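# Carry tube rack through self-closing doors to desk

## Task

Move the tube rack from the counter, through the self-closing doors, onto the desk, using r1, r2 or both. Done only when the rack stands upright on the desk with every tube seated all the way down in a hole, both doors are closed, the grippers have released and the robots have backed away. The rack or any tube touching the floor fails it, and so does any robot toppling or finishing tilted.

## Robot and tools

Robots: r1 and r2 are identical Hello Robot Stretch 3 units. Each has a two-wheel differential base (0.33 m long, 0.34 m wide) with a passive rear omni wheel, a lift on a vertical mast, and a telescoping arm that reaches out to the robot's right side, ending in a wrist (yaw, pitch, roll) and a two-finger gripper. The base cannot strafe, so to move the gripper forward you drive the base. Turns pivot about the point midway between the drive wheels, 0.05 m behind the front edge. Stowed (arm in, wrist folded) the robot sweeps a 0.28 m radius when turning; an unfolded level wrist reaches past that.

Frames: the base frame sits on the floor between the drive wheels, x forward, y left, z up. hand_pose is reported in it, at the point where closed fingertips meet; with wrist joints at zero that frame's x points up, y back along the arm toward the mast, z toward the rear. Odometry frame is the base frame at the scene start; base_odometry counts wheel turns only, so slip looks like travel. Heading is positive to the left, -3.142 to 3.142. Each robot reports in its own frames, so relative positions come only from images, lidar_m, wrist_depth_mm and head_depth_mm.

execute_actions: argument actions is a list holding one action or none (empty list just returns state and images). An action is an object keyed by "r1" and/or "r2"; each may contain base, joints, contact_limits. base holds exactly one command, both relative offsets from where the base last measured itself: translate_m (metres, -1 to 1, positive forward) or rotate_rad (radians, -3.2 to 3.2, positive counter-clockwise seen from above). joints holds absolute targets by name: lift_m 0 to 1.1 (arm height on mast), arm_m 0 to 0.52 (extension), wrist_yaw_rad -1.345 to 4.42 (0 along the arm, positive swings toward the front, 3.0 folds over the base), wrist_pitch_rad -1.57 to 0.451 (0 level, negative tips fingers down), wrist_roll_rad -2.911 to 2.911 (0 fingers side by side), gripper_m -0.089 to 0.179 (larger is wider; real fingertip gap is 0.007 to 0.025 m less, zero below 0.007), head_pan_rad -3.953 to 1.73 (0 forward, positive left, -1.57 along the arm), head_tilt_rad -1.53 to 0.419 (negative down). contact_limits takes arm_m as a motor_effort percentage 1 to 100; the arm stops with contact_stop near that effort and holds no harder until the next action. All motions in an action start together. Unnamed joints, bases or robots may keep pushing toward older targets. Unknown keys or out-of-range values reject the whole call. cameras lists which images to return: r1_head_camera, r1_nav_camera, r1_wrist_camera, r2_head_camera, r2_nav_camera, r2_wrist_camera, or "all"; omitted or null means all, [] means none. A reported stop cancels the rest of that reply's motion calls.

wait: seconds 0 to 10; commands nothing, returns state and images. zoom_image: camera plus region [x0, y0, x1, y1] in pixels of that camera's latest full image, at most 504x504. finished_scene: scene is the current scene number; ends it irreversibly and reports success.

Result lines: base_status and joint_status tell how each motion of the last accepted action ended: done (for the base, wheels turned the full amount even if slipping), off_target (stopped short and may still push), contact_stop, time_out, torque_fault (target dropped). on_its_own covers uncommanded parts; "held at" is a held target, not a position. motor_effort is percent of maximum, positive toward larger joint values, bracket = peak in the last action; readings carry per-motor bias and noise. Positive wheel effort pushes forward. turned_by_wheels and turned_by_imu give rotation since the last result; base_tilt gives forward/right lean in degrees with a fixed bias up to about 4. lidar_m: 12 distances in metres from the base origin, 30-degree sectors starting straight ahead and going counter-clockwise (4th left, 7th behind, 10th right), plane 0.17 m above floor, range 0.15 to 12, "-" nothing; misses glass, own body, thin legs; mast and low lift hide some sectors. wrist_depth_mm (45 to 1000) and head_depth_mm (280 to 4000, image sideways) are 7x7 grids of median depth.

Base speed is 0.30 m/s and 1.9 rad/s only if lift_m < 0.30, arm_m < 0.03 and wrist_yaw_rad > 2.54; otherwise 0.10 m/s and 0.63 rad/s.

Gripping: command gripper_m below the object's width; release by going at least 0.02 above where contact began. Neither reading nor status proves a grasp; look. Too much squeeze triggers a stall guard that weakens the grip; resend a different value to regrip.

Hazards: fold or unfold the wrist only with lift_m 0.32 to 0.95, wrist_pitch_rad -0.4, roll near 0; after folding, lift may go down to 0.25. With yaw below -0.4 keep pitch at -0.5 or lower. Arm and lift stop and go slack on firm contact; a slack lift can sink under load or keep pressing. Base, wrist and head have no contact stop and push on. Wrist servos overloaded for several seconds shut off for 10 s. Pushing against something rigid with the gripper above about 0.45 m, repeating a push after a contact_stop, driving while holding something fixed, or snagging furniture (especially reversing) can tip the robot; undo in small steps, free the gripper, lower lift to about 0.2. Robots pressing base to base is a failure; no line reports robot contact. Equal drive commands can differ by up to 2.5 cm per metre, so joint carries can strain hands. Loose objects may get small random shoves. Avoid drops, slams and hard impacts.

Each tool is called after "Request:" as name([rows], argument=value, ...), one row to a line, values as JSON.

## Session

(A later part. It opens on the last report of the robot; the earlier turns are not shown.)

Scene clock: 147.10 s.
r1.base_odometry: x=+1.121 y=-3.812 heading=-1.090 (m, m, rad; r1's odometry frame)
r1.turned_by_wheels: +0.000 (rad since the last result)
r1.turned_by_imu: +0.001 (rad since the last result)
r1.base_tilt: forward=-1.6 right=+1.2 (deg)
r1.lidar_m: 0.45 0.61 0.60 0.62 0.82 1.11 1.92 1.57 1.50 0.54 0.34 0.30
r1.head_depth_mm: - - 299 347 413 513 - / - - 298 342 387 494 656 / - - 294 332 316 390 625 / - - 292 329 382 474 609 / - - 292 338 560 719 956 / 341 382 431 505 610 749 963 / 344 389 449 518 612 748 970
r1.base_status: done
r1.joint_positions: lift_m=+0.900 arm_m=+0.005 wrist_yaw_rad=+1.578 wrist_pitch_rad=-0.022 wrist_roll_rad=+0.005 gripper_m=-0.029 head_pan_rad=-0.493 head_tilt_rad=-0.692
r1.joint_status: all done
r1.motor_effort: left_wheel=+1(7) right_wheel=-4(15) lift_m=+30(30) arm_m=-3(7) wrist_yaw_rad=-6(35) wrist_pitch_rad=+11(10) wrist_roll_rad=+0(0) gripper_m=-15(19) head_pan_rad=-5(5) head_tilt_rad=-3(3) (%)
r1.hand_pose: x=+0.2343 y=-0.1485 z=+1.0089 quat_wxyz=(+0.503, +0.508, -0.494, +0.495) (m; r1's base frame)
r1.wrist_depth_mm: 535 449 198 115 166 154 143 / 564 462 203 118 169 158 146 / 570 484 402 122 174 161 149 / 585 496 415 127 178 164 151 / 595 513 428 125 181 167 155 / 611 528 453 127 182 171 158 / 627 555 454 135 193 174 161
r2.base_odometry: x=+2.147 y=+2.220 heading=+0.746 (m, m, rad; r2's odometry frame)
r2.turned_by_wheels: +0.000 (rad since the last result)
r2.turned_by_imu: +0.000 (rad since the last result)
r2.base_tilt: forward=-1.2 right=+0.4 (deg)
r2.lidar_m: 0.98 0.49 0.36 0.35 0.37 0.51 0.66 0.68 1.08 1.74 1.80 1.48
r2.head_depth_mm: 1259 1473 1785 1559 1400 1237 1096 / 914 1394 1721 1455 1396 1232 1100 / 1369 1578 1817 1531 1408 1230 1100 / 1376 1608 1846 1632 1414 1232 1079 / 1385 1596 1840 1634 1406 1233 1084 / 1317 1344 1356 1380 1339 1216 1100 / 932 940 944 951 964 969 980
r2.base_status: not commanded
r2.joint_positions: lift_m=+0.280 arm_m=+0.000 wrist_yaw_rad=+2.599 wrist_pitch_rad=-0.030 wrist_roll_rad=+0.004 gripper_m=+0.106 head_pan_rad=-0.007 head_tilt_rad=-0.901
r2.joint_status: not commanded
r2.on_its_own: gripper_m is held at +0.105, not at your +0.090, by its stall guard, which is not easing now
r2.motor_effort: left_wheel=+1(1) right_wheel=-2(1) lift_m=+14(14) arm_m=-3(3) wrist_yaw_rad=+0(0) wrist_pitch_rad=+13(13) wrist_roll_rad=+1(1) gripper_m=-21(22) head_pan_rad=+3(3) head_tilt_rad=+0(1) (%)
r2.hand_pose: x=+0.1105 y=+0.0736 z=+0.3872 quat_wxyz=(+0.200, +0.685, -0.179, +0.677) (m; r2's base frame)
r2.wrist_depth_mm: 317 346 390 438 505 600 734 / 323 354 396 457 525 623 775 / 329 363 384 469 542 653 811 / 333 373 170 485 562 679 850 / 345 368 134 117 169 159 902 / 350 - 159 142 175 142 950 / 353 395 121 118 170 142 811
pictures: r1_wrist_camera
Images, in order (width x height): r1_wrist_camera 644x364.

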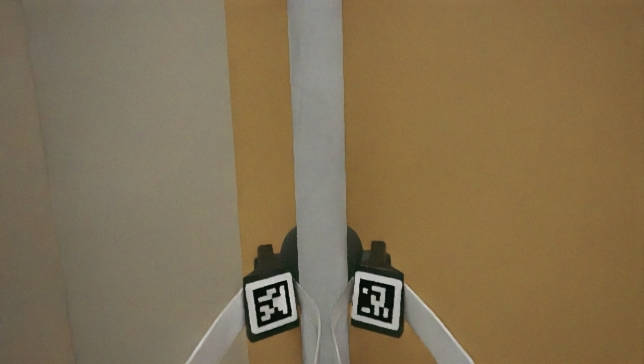

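Request:
execute_actions([
  {"r1":{"base":{"translate_m":-0.12},"joints":{"wrist_yaw_rad":1.66}}},
], cameras=[])

Request:
execute_actions([
  {"r1":{"base":{"translate_m":-0.27},"joints":{"wrist_yaw_rad":1.715}}},
], cameras=[])

Request:
execute_actions([
  {"r1":{"base":{"translate_m":-0.12},"joints":{"arm_m":0.03,"wrist_yaw_rad":1.69}}},
], cameras=[])

Request:
execute_actions([
  {"r1":{"base":{"translate_m":-0.12},"joints":{"arm_m":0.07}}},
], cameras=["r2_nav_camera"])

Scene clock: 149.40 s.
r1.base_odometry: x=+1.065 y=-3.706 heading=-1.090 (m, m, rad; r1's odometry frame)
r1.turned_by_wheels: +0.000 (rad since the last result)
r1.turned_by_imu: +0.001 (rad since the last result)
r1.base_tilt: forward=-1.5 right=+1.2 (deg)
r1.lidar_m: 0.29 0.69 0.66 0.68 0.90 1.02 1.81 1.51 1.44 0.63 0.34 0.29
r1.head_depth_mm: - - 302 352 423 521 - / - - 295 338 403 501 621 / - - 291 329 371 444 617 / - - 286 313 351 455 575 / - - - 304 354 434 1083 / - - - 305 754 950 1149 / - 506 569 657 777 955 1155
r1.base_status: done
r1.joint_positions: lift_m=+0.900 arm_m=+0.005 wrist_yaw_rad=+1.684 wrist_pitch_rad=-0.021 wrist_roll_rad=+0.005 gripper_m=-0.029 head_pan_rad=-0.493 head_tilt_rad=-0.692
r1.joint_status: wrist_yaw_rad off_target (ended at +1.684, target +1.660)
r1.on_its_own: wrist_yaw_rad is at rest, and its effort (-18) is outside its rest range (-12 to +12)
r1.motor_effort: left_wheel=+1(9) right_wheel=-10(14) lift_m=+30(30) arm_m=-2(3) wrist_yaw_rad=-18(33) wrist_pitch_rad=+11(10) wrist_roll_rad=+0(0) gripper_m=-16(18) head_pan_rad=-4(5) head_tilt_rad=-3(3) (%)
r1.hand_pose: x=+0.2327 y=-0.1212 z=+1.0089 quat_wxyz=(+0.476, +0.534, -0.466, +0.521) (m; r1's base frame)
r1.wrist_depth_mm: 612 701 195 117 167 156 145 / 623 695 201 119 171 159 148 / 630 729 205 122 174 162 151 / 627 755 642 124 178 165 154 / 639 762 659 126 182 169 158 / 638 780 705 127 184 172 160 / 645 787 464 201 193 176 163
r2.base_odometry: x=+2.147 y=+2.220 heading=+0.746 (m, m, rad; r2's odometry frame)
r2.turned_by_wheels: +0.000 (rad since the last result)
r2.turned_by_imu: +0.000 (rad since the last result)
r2.base_tilt: forward=-1.1 right=+0.4 (deg)
r2.lidar_m: 0.89 0.49 0.36 0.35 0.37 0.51 0.66 0.68 1.08 1.73 1.81 0.90
r2.head_depth_mm: 796 1364 1674 1425 1376 1228 1093 / 1195 1260 1483 1391 1378 1233 1092 / 1366 1636 1857 1631 1412 1232 1095 / 1372 1615 1849 1632 1406 1233 1078 / 1383 1616 1821 1648 1410 1240 1089 / 1314 1340 1360 1375 1343 1219 1101 / 931 934 947 954 963 973 979
r2.base_status: not commanded
r2.joint_positions: lift_m=+0.280 arm_m=+0.000 wrist_yaw_rad=+2.599 wrist_pitch_rad=-0.030 wrist_roll_rad=+0.004 gripper_m=+0.106 head_pan_rad=-0.007 head_tilt_rad=-0.901
r2.joint_status: not commanded
r2.on_its_own: gripper_m is held at +0.105, not at your +0.090, by its stall guard, which is not easing now
r2.motor_effort: left_wheel=+0(1) right_wheel=-1(2) lift_m=+14(14) arm_m=-3(3) wrist_yaw_rad=+0(0) wrist_pitch_rad=+13(13) wrist_roll_rad=+0(0) gripper_m=-21(21) head_pan_rad=+3(3) head_tilt_rad=-1(1) (%)
r2.hand_pose: x=+0.1105 y=+0.0736 z=+0.3872 quat_wxyz=(+0.200, +0.685, -0.179, +0.677) (m; r2's base frame)
r2.wrist_depth_mm: 316 348 392 437 509 602 721 / 322 356 397 452 528 626 778 / 328 365 386 463 542 653 820 / 333 369 170 481 566 686 863 / 344 369 134 117 169 159 904 / 346 - 160 143 175 141 952 / 354 396 122 119 169 141 810
pictures: none
No camera images: the call's "cameras" was empty. Leave "cameras" out to get every camera's image.

Scene clock: 153.03 s.
r1.base_odometry: x=+0.940 y=-3.467 heading=-1.090 (m, m, rad; r1's odometry frame)
r1.turned_by_wheels: +0.000 (rad since the last result)
r1.turned_by_imu: -0.001 (rad since the last result)
r1.base_tilt: forward=-1.6 right=+1.2 (deg)
r1.lidar_m: 0.26 0.83 0.78 0.81 1.07 1.44 1.57 1.38 1.32 1.17 0.39 0.27
r1.head_depth_mm: - 301 348 416 516 664 - / - 288 320 376 457 582 736 / - - 303 355 398 485 661 / - - 285 313 350 428 564 / - - - 295 337 403 502 / - - - 286 313 1285 1217 / - - - 978 1147 1333 1216
r1.base_status: done
r1.joint_positions: lift_m=+0.900 arm_m=+0.005 wrist_yaw_rad=+1.709 wrist_pitch_rad=-0.021 wrist_roll_rad=+0.005 gripper_m=-0.029 head_pan_rad=-0.493 head_tilt_rad=-0.692
r1.joint_status: all done
r1.motor_effort: left_wheel=-2(5) right_wheel=-2(17) lift_m=+30(30) arm_m=-2(2) wrist_yaw_rad=+4(18) wrist_pitch_rad=+10(10) wrist_roll_rad=+0(0) gripper_m=-15(16) head_pan_rad=-5(5) head_tilt_rad=-3(3) (%)
r1.hand_pose: x=+0.2319 y=-0.1150 z=+1.0090 quat_wxyz=(+0.469, +0.539, -0.459, +0.527) (m; r1's base frame)
r1.wrist_depth_mm: 728 866 181 116 177 175 174 / 732 892 184 120 180 179 177 / 736 879 188 124 184 183 182 / 745 897 193 189 189 187 186 / 738 886 198 126 193 191 189 / 730 895 202 126 196 197 194 / 753 909 208 134 204 200 198
r2.base_odometry: x=+2.147 y=+2.220 heading=+0.746 (m, m, rad; r2's odometry frame)
r2.turned_by_wheels: +0.000 (rad since the last result)
r2.turned_by_imu: -0.001 (rad since the last result)
r2.base_tilt: forward=-1.2 right=+0.4 (deg)
r2.lidar_m: 1.28 0.49 0.36 0.35 0.37 0.51 0.66 0.68 1.08 1.73 1.80 0.71
r2.head_depth_mm: 3152 1129 1289 1464 1205 1228 1100 / 3217 2410 1960 1592 1349 1229 1091 / 1376 1623 1854 1639 1404 1227 1097 / 1380 1609 1876 1643 1413 1236 1081 / 1384 1625 1832 1639 1413 1236 1082 / 1321 1340 1353 1370 1339 1215 1098 / 928 934 945 950 963 972 978
r2.base_status: not commanded
r2.joint_positions: lift_m=+0.280 arm_m=+0.000 wrist_yaw_rad=+2.599 wrist_pitch_rad=-0.030 wrist_roll_rad=+0.004 gripper_m=+0.106 head_pan_rad=-0.007 head_tilt_rad=-0.901
r2.joint_status: not commanded
r2.on_its_own: gripper_m is held at +0.105, not at your +0.090, by its stall guard, which is not easing now
r2.motor_effort: left_wheel=+1(1) right_wheel=-1(1) lift_m=+14(14) arm_m=-3(3) wrist_yaw_rad=+0(1) wrist_pitch_rad=+13(13) wrist_roll_rad=+1(1) gripper_m=-21(21) head_pan_rad=+3(3) head_tilt_rad=+2(1) (%)
r2.hand_pose: x=+0.1105 y=+0.0736 z=+0.3872 quat_wxyz=(+0.200, +0.685, -0.179, +0.677) (m; r2's base frame)
r2.wrist_depth_mm: 316 344 386 441 507 604 733 / 321 353 398 455 528 619 766 / 330 361 385 464 547 656 819 / 339 373 170 480 566 676 869 / 344 370 134 117 169 159 900 / 349 - 159 142 175 142 939 / 351 394 121 118 170 141 802
pictures: none
No camera images: the call's "cameras" was empty. Leave "cameras" out to get every camera's image.

Scene clock: 155.17 s.
r1.base_odometry: x=+0.885 y=-3.360 heading=-1.090 (m, m, rad; r1's odometry frame)
r1.turned_by_wheels: +0.000 (rad since the last result)
r1.turned_by_imu: +0.000 (rad since the last result)
r1.base_tilt: forward=-1.5 right=+1.1 (deg)
r1.lidar_m: 0.26 0.88 0.84 0.86 1.14 1.35 1.46 1.32 1.26 1.30 0.43 0.26
r1.head_depth_mm: 289 320 376 456 580 793 1058 / - 304 349 406 471 623 873 / - - 294 340 311 389 677 / - - 288 311 355 439 550 / - - - 290 324 383 514 / - - - - 331 1372 1214 / - - 969 1107 1305 1405 1216
r1.base_status: done
r1.joint_positions: lift_m=+0.900 arm_m=+0.030 wrist_yaw_rad=+1.698 wrist_pitch_rad=-0.021 wrist_roll_rad=+0.005 gripper_m=-0.029 head_pan_rad=-0.493 head_tilt_rad=-0.692
r1.joint_status: all done
r1.motor_effort: left_wheel=+0(4) right_wheel=-8(22) lift_m=+30(30) arm_m=+3(7) wrist_yaw_rad=-6(39) wrist_pitch_rad=+10(10) wrist_roll_rad=+0(0) gripper_m=-16(20) head_pan_rad=-5(5) head_tilt_rad=-3(3) (%)
r1.hand_pose: x=+0.2323 y=-0.1422 z=+1.0091 quat_wxyz=(+0.472, +0.537, -0.462, +0.525) (m; r1's base frame)
r1.wrist_depth_mm: 790 889 176 117 185 189 196 / 804 898 178 119 189 194 200 / 802 921 183 121 192 199 204 / 811 951 186 125 197 203 210 / 824 951 191 126 202 207 213 / 838 953 194 127 207 213 219 / 815 - 200 202 211 218 226
r2.base_odometry: x=+2.147 y=+2.220 heading=+0.746 (m, m, rad; r2's odometry frame)
r2.turned_by_wheels: +0.000 (rad since the last result)
r2.turned_by_imu: +0.000 (rad since the last result)
r2.base_tilt: forward=-1.2 right=+0.4 (deg)
r2.lidar_m: 1.28 0.49 0.36 0.35 0.37 0.51 0.66 0.68 1.08 1.73 1.81 0.65
r2.head_depth_mm: 3196 2409 1958 1509 1229 1183 1094 / 3221 2447 1950 1647 1403 1231 1097 / 1371 1625 1861 1631 1405 1230 1092 / 1373 1605 1846 1639 1406 1234 1082 / 1372 1604 1846 1642 1410 1237 1083 / 1319 1343 1362 1374 1336 1219 1101 / 932 935 944 952 962 969 978
r2.base_status: not commanded
r2.joint_positions: lift_m=+0.280 arm_m=+0.000 wrist_yaw_rad=+2.599 wrist_pitch_rad=-0.030 wrist_roll_rad=+0.004 gripper_m=+0.106 head_pan_rad=-0.007 head_tilt_rad=-0.901
r2.joint_status: not commanded
r2.on_its_own: gripper_m is held at +0.105, not at your +0.090, by its stall guard, which is not easing now
r2.motor_effort: left_wheel=+1(1) right_wheel=-2(2) lift_m=+15(15) arm_m=-3(3) wrist_yaw_rad=+0(1) wrist_pitch_rad=+13(13) wrist_roll_rad=+1(1) gripper_m=-22(21) head_pan_rad=+3(3) head_tilt_rad=+0(1) (%)
r2.hand_pose: x=+0.1105 y=+0.0736 z=+0.3872 quat_wxyz=(+0.200, +0.685, -0.179, +0.677) (m; r2's base frame)
r2.wrist_depth_mm: 316 347 389 440 504 599 728 / 322 353 399 456 520 629 771 / 330 361 388 462 543 654 806 / 333 369 170 485 569 682 853 / 343 369 134 117 168 159 912 / 351 - 160 142 174 141 923 / 351 392 122 118 168 141 790
pictures: none
No camera images: the call's "cameras" was empty. Leave "cameras" out to get every camera's image.

Scene clock: 157.30 s.
r1.base_odometry: x=+0.829 y=-3.254 heading=-1.090 (m, m, rad; r1's odometry frame)
r1.turned_by_wheels: +0.000 (rad since the last result)
r1.turned_by_imu: +0.000 (rad since the last result)
r1.base_tilt: forward=-1.6 right=+1.2 (deg)
r1.lidar_m: 1.06 0.94 0.89 0.91 0.74 1.25 1.35 1.27 1.21 1.24 0.45 0.25
r1.head_depth_mm: - 309 - 511 644 939 1172 / - 293 330 383 325 473 949 / - - 294 332 387 473 652 / - - - 294 334 404 522 / - - - 291 349 1343 1201 / - 3474 2595 1905 1526 1397 1210 / 3678 1021 1086 1245 1468 1410 1217
r1.base_status: done
r1.joint_positions: lift_m=+0.900 arm_m=+0.070 wrist_yaw_rad=+1.693 wrist_pitch_rad=-0.020 wrist_roll_rad=+0.005 gripper_m=-0.029 head_pan_rad=-0.493 head_tilt_rad=-0.692
r1.joint_status: all done
r1.motor_effort: left_wheel=+0(4) right_wheel=-6(21) lift_m=+30(29) arm_m=+2(8) wrist_yaw_rad=-2(45) wrist_pitch_rad=+10(10) wrist_roll_rad=+0(1) gripper_m=-15(19) head_pan_rad=-4(5) head_tilt_rad=-3(3) (%)
r1.hand_pose: x=+0.2324 y=-0.1835 z=+1.0092 quat_wxyz=(+0.473, +0.535, -0.464, +0.523) (m; r1's base frame)
r1.wrist_depth_mm: 863 164 171 116 194 208 225 / 859 168 174 119 199 213 231 / 873 172 177 122 203 218 235 / 885 987 181 126 206 224 242 / 902 997 185 126 214 229 248 / 902 - 186 127 222 234 257 / 901 - 193 169 222 242 262
r2.base_odometry: x=+2.147 y=+2.220 heading=+0.746 (m, m, rad; r2's odometry frame)
r2.turned_by_wheels: +0.000 (rad since the last result)
r2.turned_by_imu: +0.000 (rad since the last result)
r2.base_tilt: forward=-1.2 right=+0.4 (deg)
r2.lidar_m: 1.27 0.49 0.36 0.35 0.37 0.51 0.66 0.68 1.08 1.73 0.61 0.62
r2.head_depth_mm: 3209 2425 1947 1641 1395 1180 1099 / 3177 2405 1954 1635 1404 1230 1091 / 1372 1635 1869 1636 1416 1234 1095 / 1381 1616 1859 1647 1406 1237 1080 / 1381 1624 1843 1644 1406 1231 1075 / 1313 1338 1351 1373 1333 1214 1100 / 929 939 945 955 958 971 982
r2.base_status: not commanded
r2.joint_positions: lift_m=+0.280 arm_m=+0.000 wrist_yaw_rad=+2.599 wrist_pitch_rad=-0.030 wrist_roll_rad=+0.004 gripper_m=+0.106 head_pan_rad=-0.007 head_tilt_rad=-0.901
r2.joint_status: not commanded
r2.on_its_own: gripper_m is held at +0.105, not at your +0.090, by its stall guard, which is not easing now
r2.motor_effort: left_wheel=+1(1) right_wheel=-1(1) lift_m=+14(14) arm_m=-3(3) wrist_yaw_rad=+1(0) wrist_pitch_rad=+13(13) wrist_roll_rad=+1(1) gripper_m=-22(22) head_pan_rad=+4(2) head_tilt_rad=-1(0) (%)
r2.hand_pose: x=+0.1105 y=+0.0736 z=+0.3872 quat_wxyz=(+0.200, +0.685, -0.179, +0.677) (m; r2's base frame)
r2.wrist_depth_mm: 317 347 386 444 507 603 742 / 323 355 399 447 528 624 774 / 328 363 387 465 550 655 815 / 336 371 170 481 569 680 850 / 344 370 135 117 169 159 923 / 349 - 160 142 175 141 948 / 349 393 121 118 169 142 786
pictures: r2_nav_camera (sideways: a quarter turn counterclockwise sets it upright)
Images, in order (width x height): r2_nav_camera 672x504.

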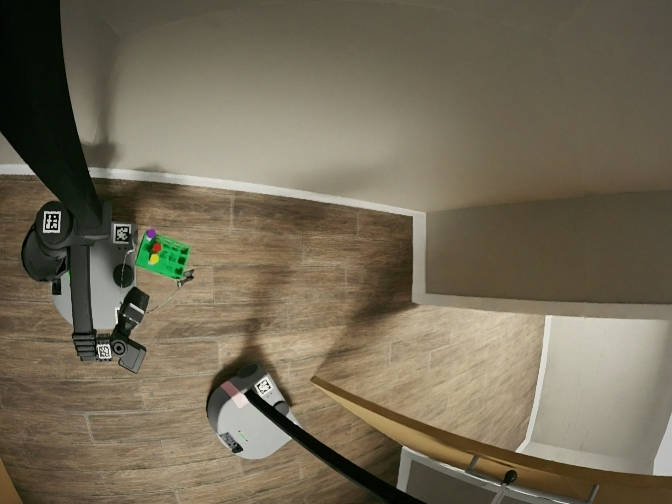

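Request:
execute_actions([
  {"r1":{"base":{"translate_m":-0.08},"joints":{"arm_m":0.11}},"r2":{"base":{"translate_m":0.82}}},
], cameras=[])

Request:
execute_actions([
  {"r2":{"base":{"rotate_rad":-0.72},"joints":{"head_tilt_rad":-0.6,"head_pan_rad":0.5}}},
], cameras=["r2_nav_camera"])

Request:
execute_actions([
  {"r2":{"base":{"translate_m":0.95}}},
], cameras=["r2_nav_camera"])

Scene clock: 161.97 s.
r1.base_odometry: x=+0.792 y=-3.183 heading=-1.090 (m, m, rad; r1's odometry frame)
r1.turned_by_wheels: +0.000 (rad since the last result)
r1.turned_by_imu: +0.001 (rad since the last result)
r1.base_tilt: forward=-1.5 right=+1.2 (deg)
r1.lidar_m: 1.14 0.65 0.93 0.95 1.20 1.20 1.28 1.23 1.17 1.20 0.45 0.26
r1.head_depth_mm: - 314 379 436 340 1068 1191 / - - 306 364 460 586 965 / - - - 302 351 440 586 / - - - 305 359 450 1160 / 3788 3628 2590 2011 1637 1386 1204 / 3781 3668 2597 1958 1567 1399 1218 / 3753 3145 1180 1340 1530 1401 1210
r1.base_status: done
r1.joint_positions: lift_m=+0.900 arm_m=+0.110 wrist_yaw_rad=+1.696 wrist_pitch_rad=-0.020 wrist_roll_rad=+0.005 gripper_m=-0.029 head_pan_rad=-0.493 head_tilt_rad=-0.692
r1.joint_status: all done
r1.motor_effort: left_wheel=+1(2) right_wheel=-8(21) lift_m=+30(29) arm_m=+3(6) wrist_yaw_rad=-5(30) wrist_pitch_rad=+10(9) wrist_roll_rad=+0(0) gripper_m=-16(18) head_pan_rad=-5(5) head_tilt_rad=-3(2) (%)
r1.hand_pose: x=+0.2324 y=-0.2228 z=+1.0093 quat_wxyz=(+0.472, +0.536, -0.463, +0.524) (m; r1's base frame)
r1.wrist_depth_mm: 940 158 168 116 201 224 250 / 941 162 171 119 206 231 257 / 954 165 175 121 210 235 264 / 952 169 179 125 216 242 274 / 966 173 181 126 222 246 282 / 968 - 182 127 230 253 291 / 968 - 191 201 228 260 300
r2.base_odometry: x=+2.749 y=+2.776 heading=+0.746 (m, m, rad; r2's odometry frame)
r2.turned_by_wheels: +0.000 (rad since the last result)
r2.turned_by_imu: +0.004 (rad since the last result)
r2.base_tilt: forward=-1.2 right=+0.4 (deg)
r2.lidar_m: 0.74 0.46 0.34 0.33 0.35 0.49 1.45 0.67 0.64 0.58 0.82 0.74
r2.head_depth_mm: 627 2266 1935 1621 1407 1226 1093 / 627 732 879 1535 1396 1228 1095 / 629 732 881 1101 1355 1233 1102 / 632 737 885 1109 1358 1229 1075 / 632 741 888 1115 1371 1236 1083 / 636 742 897 1100 1306 1194 1092 / 637 746 849 896 906 915 926
r2.base_status: done
r2.joint_positions: lift_m=+0.280 arm_m=+0.000 wrist_yaw_rad=+2.599 wrist_pitch_rad=-0.030 wrist_roll_rad=+0.004 gripper_m=+0.106 head_pan_rad=-0.007 head_tilt_rad=-0.901
r2.joint_status: not commanded
r2.on_its_own: gripper_m is held at +0.105, not at your +0.090, by its stall guard, which is not easing now
r2.motor_effort: left_wheel=+0(8) right_wheel=-1(8) lift_m=+14(14) arm_m=-3(3) wrist_yaw_rad=+1(1) wrist_pitch_rad=+13(13) wrist_roll_rad=+1(1) gripper_m=-21(21) head_pan_rad=+4(2) head_tilt_rad=+0(0) (%)
r2.hand_pose: x=+0.1105 y=+0.0736 z=+0.3872 quat_wxyz=(+0.200, +0.685, -0.179, +0.677) (m; r2's base frame)
r2.wrist_depth_mm: 302 329 369 421 486 580 587 / 309 338 377 434 501 593 598 / 317 347 367 445 517 617 591 / 323 350 170 459 533 644 599 / 329 354 134 117 169 159 596 / 334 - 159 142 174 141 589 / 334 376 122 118 170 141 579
pictures: none
No camera images: the call's "cameras" was empty. Leave "cameras" out to get every camera's image.

Scene clock: 163.63 s.
r1.base_odometry: x=+0.792 y=-3.183 heading=-1.090 (m, m, rad; r1's odometry frame)
r1.turned_by_wheels: +0.000 (rad since the last result)
r1.turned_by_imu: +0.000 (rad since the last result)
r1.base_tilt: forward=-1.5 right=+1.2 (deg)
r1.lidar_m: 1.14 0.65 0.93 0.95 1.20 1.20 1.28 1.23 1.17 1.20 0.45 0.26
r1.head_depth_mm: - 314 379 437 340 1063 1189 / - - 306 365 460 586 966 / - - - 302 351 439 585 / - - - 305 359 449 1163 / 3735 3667 2619 2009 1656 1378 1202 / 3694 3670 2623 1960 1563 1393 1213 / 3761 3130 1181 1336 1545 1407 1213
r1.base_status: not commanded
r1.joint_positions: lift_m=+0.900 arm_m=+0.110 wrist_yaw_rad=+1.696 wrist_pitch_rad=-0.020 wrist_roll_rad=+0.005 gripper_m=-0.029 head_pan_rad=-0.493 head_tilt_rad=-0.692
r1.joint_status: not commanded
r1.motor_effort: left_wheel=+1(1) right_wheel=-8(8) lift_m=+30(30) arm_m=+3(3) wrist_yaw_rad=-4(5) wrist_pitch_rad=+10(9) wrist_roll_rad=+0(0) gripper_m=-15(15) head_pan_rad=-5(5) head_tilt_rad=-3(2) (%)
r1.hand_pose: x=+0.2324 y=-0.2228 z=+1.0093 quat_wxyz=(+0.472, +0.536, -0.463, +0.524) (m; r1's base frame)
r1.wrist_depth_mm: 929 157 169 116 202 223 252 / 941 162 171 119 206 229 259 / 936 165 176 122 210 235 266 / 942 170 179 125 215 240 272 / 969 173 181 126 222 247 279 / 965 - 182 127 231 254 289 / 966 - 191 200 229 262 298
r2.base_odometry: x=+2.749 y=+2.776 heading=+0.026 (m, m, rad; r2's odometry frame)
r2.turned_by_wheels: -0.720 (rad since the last result)
r2.turned_by_imu: -0.727 (rad since the last result)
r2.base_tilt: forward=-1.2 right=+0.4 (deg)
r2.lidar_m: 1.49 0.74 0.58 0.37 0.33 0.34 0.41 0.80 1.49 0.64 0.58 0.66
r2.head_depth_mm: 3621 - 3271 2281 1765 1432 1203 / 3529 3943 3288 2279 1770 1444 1204 / 3398 3825 3090 2208 1765 1436 1213 / 597 660 737 847 980 1165 1212 / 592 655 731 833 960 1133 1212 / 581 643 716 808 937 1104 1202 / 570 629 700 794 912 1069 1179
r2.base_status: done
r2.joint_positions: lift_m=+0.280 arm_m=+0.000 wrist_yaw_rad=+2.599 wrist_pitch_rad=-0.030 wrist_roll_rad=+0.004 gripper_m=+0.106 head_pan_rad=+0.493 head_tilt_rad=-0.606
r2.joint_status: all done
r2.on_its_own: gripper_m is held at +0.105, not at your +0.090, by its stall guard, which is not easing now
r2.motor_effort: left_wheel=+1(6) right_wheel=-2(9) lift_m=+14(14) arm_m=-3(3) wrist_yaw_rad=+1(0) wrist_pitch_rad=+12(13) wrist_roll_rad=+1(0) gripper_m=-21(21) head_pan_rad=+3(31) head_tilt_rad=+1(20) (%)
r2.hand_pose: x=+0.1105 y=+0.0736 z=+0.3872 quat_wxyz=(+0.200, +0.685, -0.179, +0.677) (m; r2's base frame)
r2.wrist_depth_mm: 352 449 631 760 700 640 - / 360 457 634 780 723 661 - / 366 467 558 769 727 689 - / 370 476 169 788 736 684 - / 372 451 135 117 168 158 - / 372 - 159 142 174 141 - / 373 476 122 118 169 141 795
pictures: r2_nav_camera (sideways: a quarter turn counterclockwise sets it upright)
Images, in order (width x height): r2_nav_camera 672x504.

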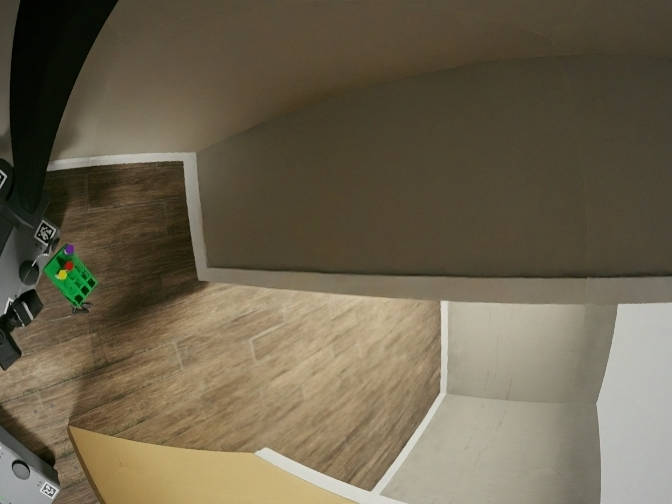

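Scene clock: 168.57 s.
r1.base_odometry: x=+0.792 y=-3.183 heading=-1.090 (m, m, rad; r1's odometry frame)
r1.turned_by_wheels: +0.000 (rad since the last result)
r1.turned_by_imu: +0.001 (rad since the last result)
r1.base_tilt: forward=-1.6 right=+1.1 (deg)
r1.lidar_m: 1.14 0.98 0.93 0.96 1.21 1.19 1.27 1.23 1.17 1.20 0.45 0.26
r1.head_depth_mm: - 314 380 436 341 1068 1195 / - - 306 365 459 585 965 / - - - 302 351 439 584 / - - - 305 359 449 1155 / 956 3086 2286 1211 1534 1381 1201 / 3771 3612 2615 1947 1580 1404 1219 / 3733 3118 1171 1334 1542 1406 1219
r1.base_status: not commanded
r1.joint_positions: lift_m=+0.900 arm_m=+0.110 wrist_yaw_rad=+1.696 wrist_pitch_rad=-0.020 wrist_roll_rad=+0.005 gripper_m=-0.029 head_pan_rad=-0.493 head_tilt_rad=-0.692
r1.joint_status: not commanded
r1.motor_effort: left_wheel=+1(1) right_wheel=-8(8) lift_m=+30(30) arm_m=+3(3) wrist_yaw_rad=-5(5) wrist_pitch_rad=+10(10) wrist_roll_rad=+0(0) gripper_m=-15(16) head_pan_rad=-5(5) head_tilt_rad=-3(3) (%)
r1.hand_pose: x=+0.2324 y=-0.2228 z=+1.0093 quat_wxyz=(+0.472, +0.536, -0.463, +0.524) (m; r1's base frame)
r1.wrist_depth_mm: 928 158 169 117 202 224 251 / 926 162 172 119 206 230 259 / 942 165 175 121 212 235 265 / 958 169 178 125 215 241 272 / 956 173 181 126 221 247 281 / 971 - 182 127 231 253 290 / 981 - 190 200 229 261 298
r2.base_odometry: x=+3.699 y=+2.801 heading=+0.026 (m, m, rad; r2's odometry frame)
r2.turned_by_wheels: +0.000 (rad since the last result)
r2.turned_by_imu: +0.005 (rad since the last result)
r2.base_tilt: forward=-1.1 right=+0.4 (deg)
r2.lidar_m: 2.67 3.23 3.27 2.83 0.41 0.95 1.16 0.66 0.47 0.44 0.46 0.60
r2.head_depth_mm: 2925 3273 3279 2289 1763 1424 1204 / 2884 3192 3282 2291 1767 1431 1206 / 2805 3164 3263 2313 1752 1439 1209 / 2787 3078 3249 2328 1767 1429 1207 / 2736 3032 3299 2297 1760 1435 1203 / 2707 2954 3172 2286 1766 1423 1207 / 2633 2941 3120 2316 1763 1443 1207
r2.base_status: done
r2.joint_positions: lift_m=+0.280 arm_m=+0.000 wrist_yaw_rad=+2.599 wrist_pitch_rad=-0.030 wrist_roll_rad=+0.004 gripper_m=+0.106 head_pan_rad=+0.493 head_tilt_rad=-0.605
r2.joint_status: not commanded
r2.on_its_own: gripper_m is held at +0.105, not at your +0.090, by its stall guard, which is not easing now
r2.motor_effort: left_wheel=+1(9) right_wheel=-1(7) lift_m=+14(14) arm_m=-3(3) wrist_yaw_rad=+0(0) wrist_pitch_rad=+13(13) wrist_roll_rad=+1(0) gripper_m=-22(21) head_pan_rad=+4(2) head_tilt_rad=+1(2) (%)
r2.hand_pose: x=+0.1105 y=+0.0736 z=+0.3872 quat_wxyz=(+0.200, +0.685, -0.179, +0.677) (m; r2's base frame)
r2.wrist_depth_mm: - - - - - - - / - - - - - - - / - - - - - - - / - - 170 - - - - / - - 135 117 168 160 - / 908 - 159 143 175 141 - / 706 645 122 119 169 141 803
pictures: r2_nav_camera (sideways: a quarter turn counterclockwise sets it upright)
Images, in order (width x height): r2_nav_camera 672x504.

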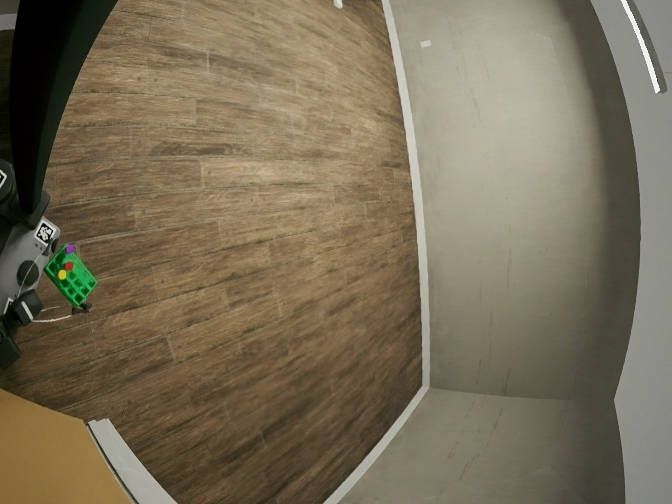

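Request:
execute_actions([
  {"r2":{"base":{"rotate_rad":1.1},"joints":{"head_tilt_rad":-0.5,"head_pan_rad":0.6}}},
], cameras=[])

Request:
execute_actions([
  {"r1":{"base":{"translate_m":0.08},"joints":{"arm_m":0.07}},"r2":{"base":{"translate_m":0.9}}},
], cameras=["r2_nav_camera","r2_head_camera"])

Scene clock: 170.47 s.
r1.base_odometry: x=+0.792 y=-3.183 heading=-1.090 (m, m, rad; r1's odometry frame)
r1.turned_by_wheels: +0.000 (rad since the last result)
r1.turned_by_imu: +0.001 (rad since the last result)
r1.base_tilt: forward=-1.6 right=+1.2 (deg)
r1.lidar_m: 1.14 0.98 0.93 0.96 1.20 1.19 1.28 1.23 1.17 1.20 0.45 0.26
r1.head_depth_mm: - 313 380 436 340 1071 1192 / - - 307 365 458 586 963 / - - - 302 352 440 586 / - - - 305 359 449 1161 / 3646 3231 2492 1999 1653 1389 1216 / 3778 3656 2624 1942 1565 1392 1211 / 3747 3149 1176 1330 1550 1408 1221
r1.base_status: not commanded
r1.joint_positions: lift_m=+0.900 arm_m=+0.110 wrist_yaw_rad=+1.696 wrist_pitch_rad=-0.020 wrist_roll_rad=+0.005 gripper_m=-0.029 head_pan_rad=-0.493 head_tilt_rad=-0.692
r1.joint_status: not commanded
r1.motor_effort: left_wheel=+1(1) right_wheel=-8(8) lift_m=+30(30) arm_m=+3(3) wrist_yaw_rad=-4(4) wrist_pitch_rad=+10(9) wrist_roll_rad=+0(0) gripper_m=-16(16) head_pan_rad=-5(5) head_tilt_rad=-3(3) (%)
r1.hand_pose: x=+0.2324 y=-0.2228 z=+1.0093 quat_wxyz=(+0.472, +0.536, -0.463, +0.524) (m; r1's base frame)
r1.wrist_depth_mm: 946 158 169 116 202 225 251 / 941 162 172 119 207 230 257 / 936 165 175 121 210 234 265 / 975 169 179 125 215 239 272 / 943 173 181 126 221 247 281 / 970 - 182 127 233 253 290 / 963 - 190 201 230 262 299
r2.base_odometry: x=+3.699 y=+2.801 heading=+1.126 (m, m, rad; r2's odometry frame)
r2.turned_by_wheels: +1.100 (rad since the last result)
r2.turned_by_imu: +1.109 (rad since the last result)
r2.base_tilt: forward=-1.2 right=+0.4 (deg)
r2.lidar_m: 3.28 2.29 0.40 0.95 1.21 0.62 0.46 0.44 0.46 0.62 2.79 3.23
r2.head_depth_mm: 3098 3389 3752 2710 1982 1548 1274 / 2870 3066 3451 2724 1963 1548 1279 / 2653 2860 3275 2712 1975 1540 1274 / 2520 2703 3082 2732 1963 1539 1274 / 2395 2503 2796 2540 1954 1552 1272 / 2291 2394 2646 2440 486 533 594 / 319 341 364 397 431 478 536
r2.base_status: done
r2.joint_positions: lift_m=+0.280 arm_m=+0.000 wrist_yaw_rad=+2.599 wrist_pitch_rad=-0.030 wrist_roll_rad=+0.004 gripper_m=+0.106 head_pan_rad=+0.593 head_tilt_rad=-0.507
r2.joint_status: all done
r2.on_its_own: gripper_m is held at +0.105, not at your +0.090, by its stall guard, which is not easing now
r2.motor_effort: left_wheel=-2(7) right_wheel=+2(13) lift_m=+14(14) arm_m=-4(3) wrist_yaw_rad=+1(0) wrist_pitch_rad=+13(13) wrist_roll_rad=+1(1) gripper_m=-21(21) head_pan_rad=+3(16) head_tilt_rad=+1(11) (%)
r2.hand_pose: x=+0.1105 y=+0.0736 z=+0.3872 quat_wxyz=(+0.200, +0.685, -0.179, +0.677) (m; r2's base frame)
r2.wrist_depth_mm: 886 890 908 428 - - - / 893 933 933 434 - - - / 912 931 436 449 - - - / 955 972 170 459 - - - / 963 979 135 117 169 159 - / 905 - 160 142 174 141 - / 689 654 121 119 169 141 803
pictures: none
No camera images: the call's "cameras" was empty. Leave "cameras" out to get every camera's image.

Scene clock: 175.23 s.
r1.base_odometry: x=+0.829 y=-3.254 heading=-1.089 (m, m, rad; r1's odometry frame)
r1.turned_by_wheels: +0.000 (rad since the last result)
r1.turned_by_imu: +0.002 (rad since the last result)
r1.base_tilt: forward=-1.5 right=+1.1 (deg)
r1.lidar_m: 1.05 0.94 0.89 0.92 1.22 1.25 1.35 1.26 1.20 1.24 0.45 0.25
r1.head_depth_mm: - 308 - 511 632 938 1169 / - 293 330 384 324 473 950 / - - 293 332 386 473 654 / - - - 295 334 404 522 / - - - 292 350 1339 1203 / - 3323 2431 1884 1528 1395 1209 / 3741 1022 1080 1243 1471 1399 1220
r1.base_status: done
r1.joint_positions: lift_m=+0.900 arm_m=+0.070 wrist_yaw_rad=+1.696 wrist_pitch_rad=-0.020 wrist_roll_rad=+0.005 gripper_m=-0.029 head_pan_rad=-0.493 head_tilt_rad=-0.692
r1.joint_status: all done
r1.motor_effort: left_wheel=+0(2) right_wheel=-7(8) lift_m=+30(31) arm_m=-3(5) wrist_yaw_rad=-5(16) wrist_pitch_rad=+10(10) wrist_roll_rad=+0(0) gripper_m=-15(16) head_pan_rad=-6(5) head_tilt_rad=-2(3) (%)
r1.hand_pose: x=+0.2324 y=-0.1835 z=+1.0094 quat_wxyz=(+0.472, +0.536, -0.463, +0.524) (m; r1's base frame)
r1.wrist_depth_mm: 869 165 171 116 194 207 224 / 850 168 174 118 198 213 229 / 892 991 177 122 202 217 234 / 905 993 181 127 207 222 242 / 887 973 184 125 212 229 247 / 902 - 186 126 220 234 256 / 910 - 193 136 221 240 263
r2.base_odometry: x=+4.086 y=+3.613 heading=+1.126 (m, m, rad; r2's odometry frame)
r2.turned_by_wheels: +0.000 (rad since the last result)
r2.turned_by_imu: +0.005 (rad since the last result)
r2.base_tilt: forward=-1.1 right=+0.4 (deg)
r2.lidar_m: 2.47 2.19 1.74 1.13 0.76 0.69 1.25 1.20 1.96 2.57 2.61 2.43
r2.head_depth_mm: 2591 2798 3011 2732 1969 1547 1267 / 2455 2661 3016 2689 1972 1550 1277 / 2316 2478 2738 2503 1969 1549 1277 / 2178 2310 2615 2690 1979 1554 1275 / 2052 2146 2416 2558 1967 1542 1278 / 1932 2053 2277 2433 1967 1541 1266 / 1833 1954 2138 2342 1962 1538 1267
r2.base_status: done
r2.joint_positions: lift_m=+0.280 arm_m=+0.000 wrist_yaw_rad=+2.599 wrist_pitch_rad=-0.030 wrist_roll_rad=+0.004 gripper_m=+0.106 head_pan_rad=+0.593 head_tilt_rad=-0.506
r2.joint_status: not commanded
r2.on_its_own: gripper_m is held at +0.105, not at your +0.090, by its stall guard, which is not easing now
r2.motor_effort: left_wheel=-1(5) right_wheel=+3(12) lift_m=+14(14) arm_m=-3(3) wrist_yaw_rad=+1(1) wrist_pitch_rad=+13(13) wrist_roll_rad=+0(0) gripper_m=-21(21) head_pan_rad=+4(4) head_tilt_rad=+3(2) (%)
r2.hand_pose: x=+0.1105 y=+0.0736 z=+0.3872 quat_wxyz=(+0.200, +0.685, -0.179, +0.677) (m; r2's base frame)
r2.wrist_depth_mm: - - - - - - - / - - - - - - - / - - - - - - - / - - 170 - - - - / - - 134 117 169 159 - / 897 - 160 143 175 141 - / 701 647 122 118 169 142 801
pictures: r2_head_camera (sideways: a quarter turn clockwise sets it upright), r2_nav_camera (sideways: a quarter turn counterclockwise sets it upright)
Images, in order (width x height): r2_head_camera 896x504, r2_nav_camera 672x504.

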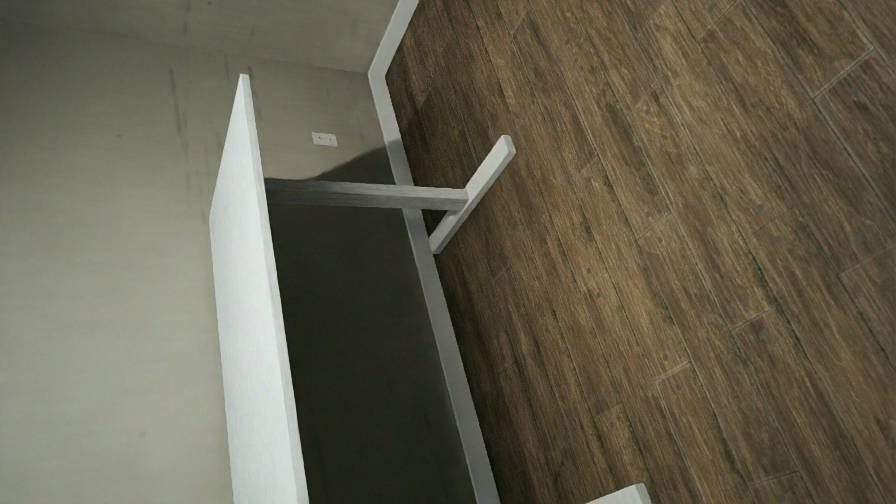

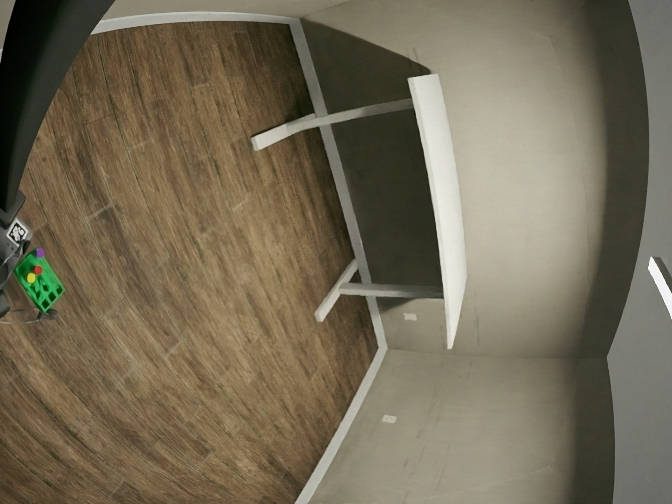

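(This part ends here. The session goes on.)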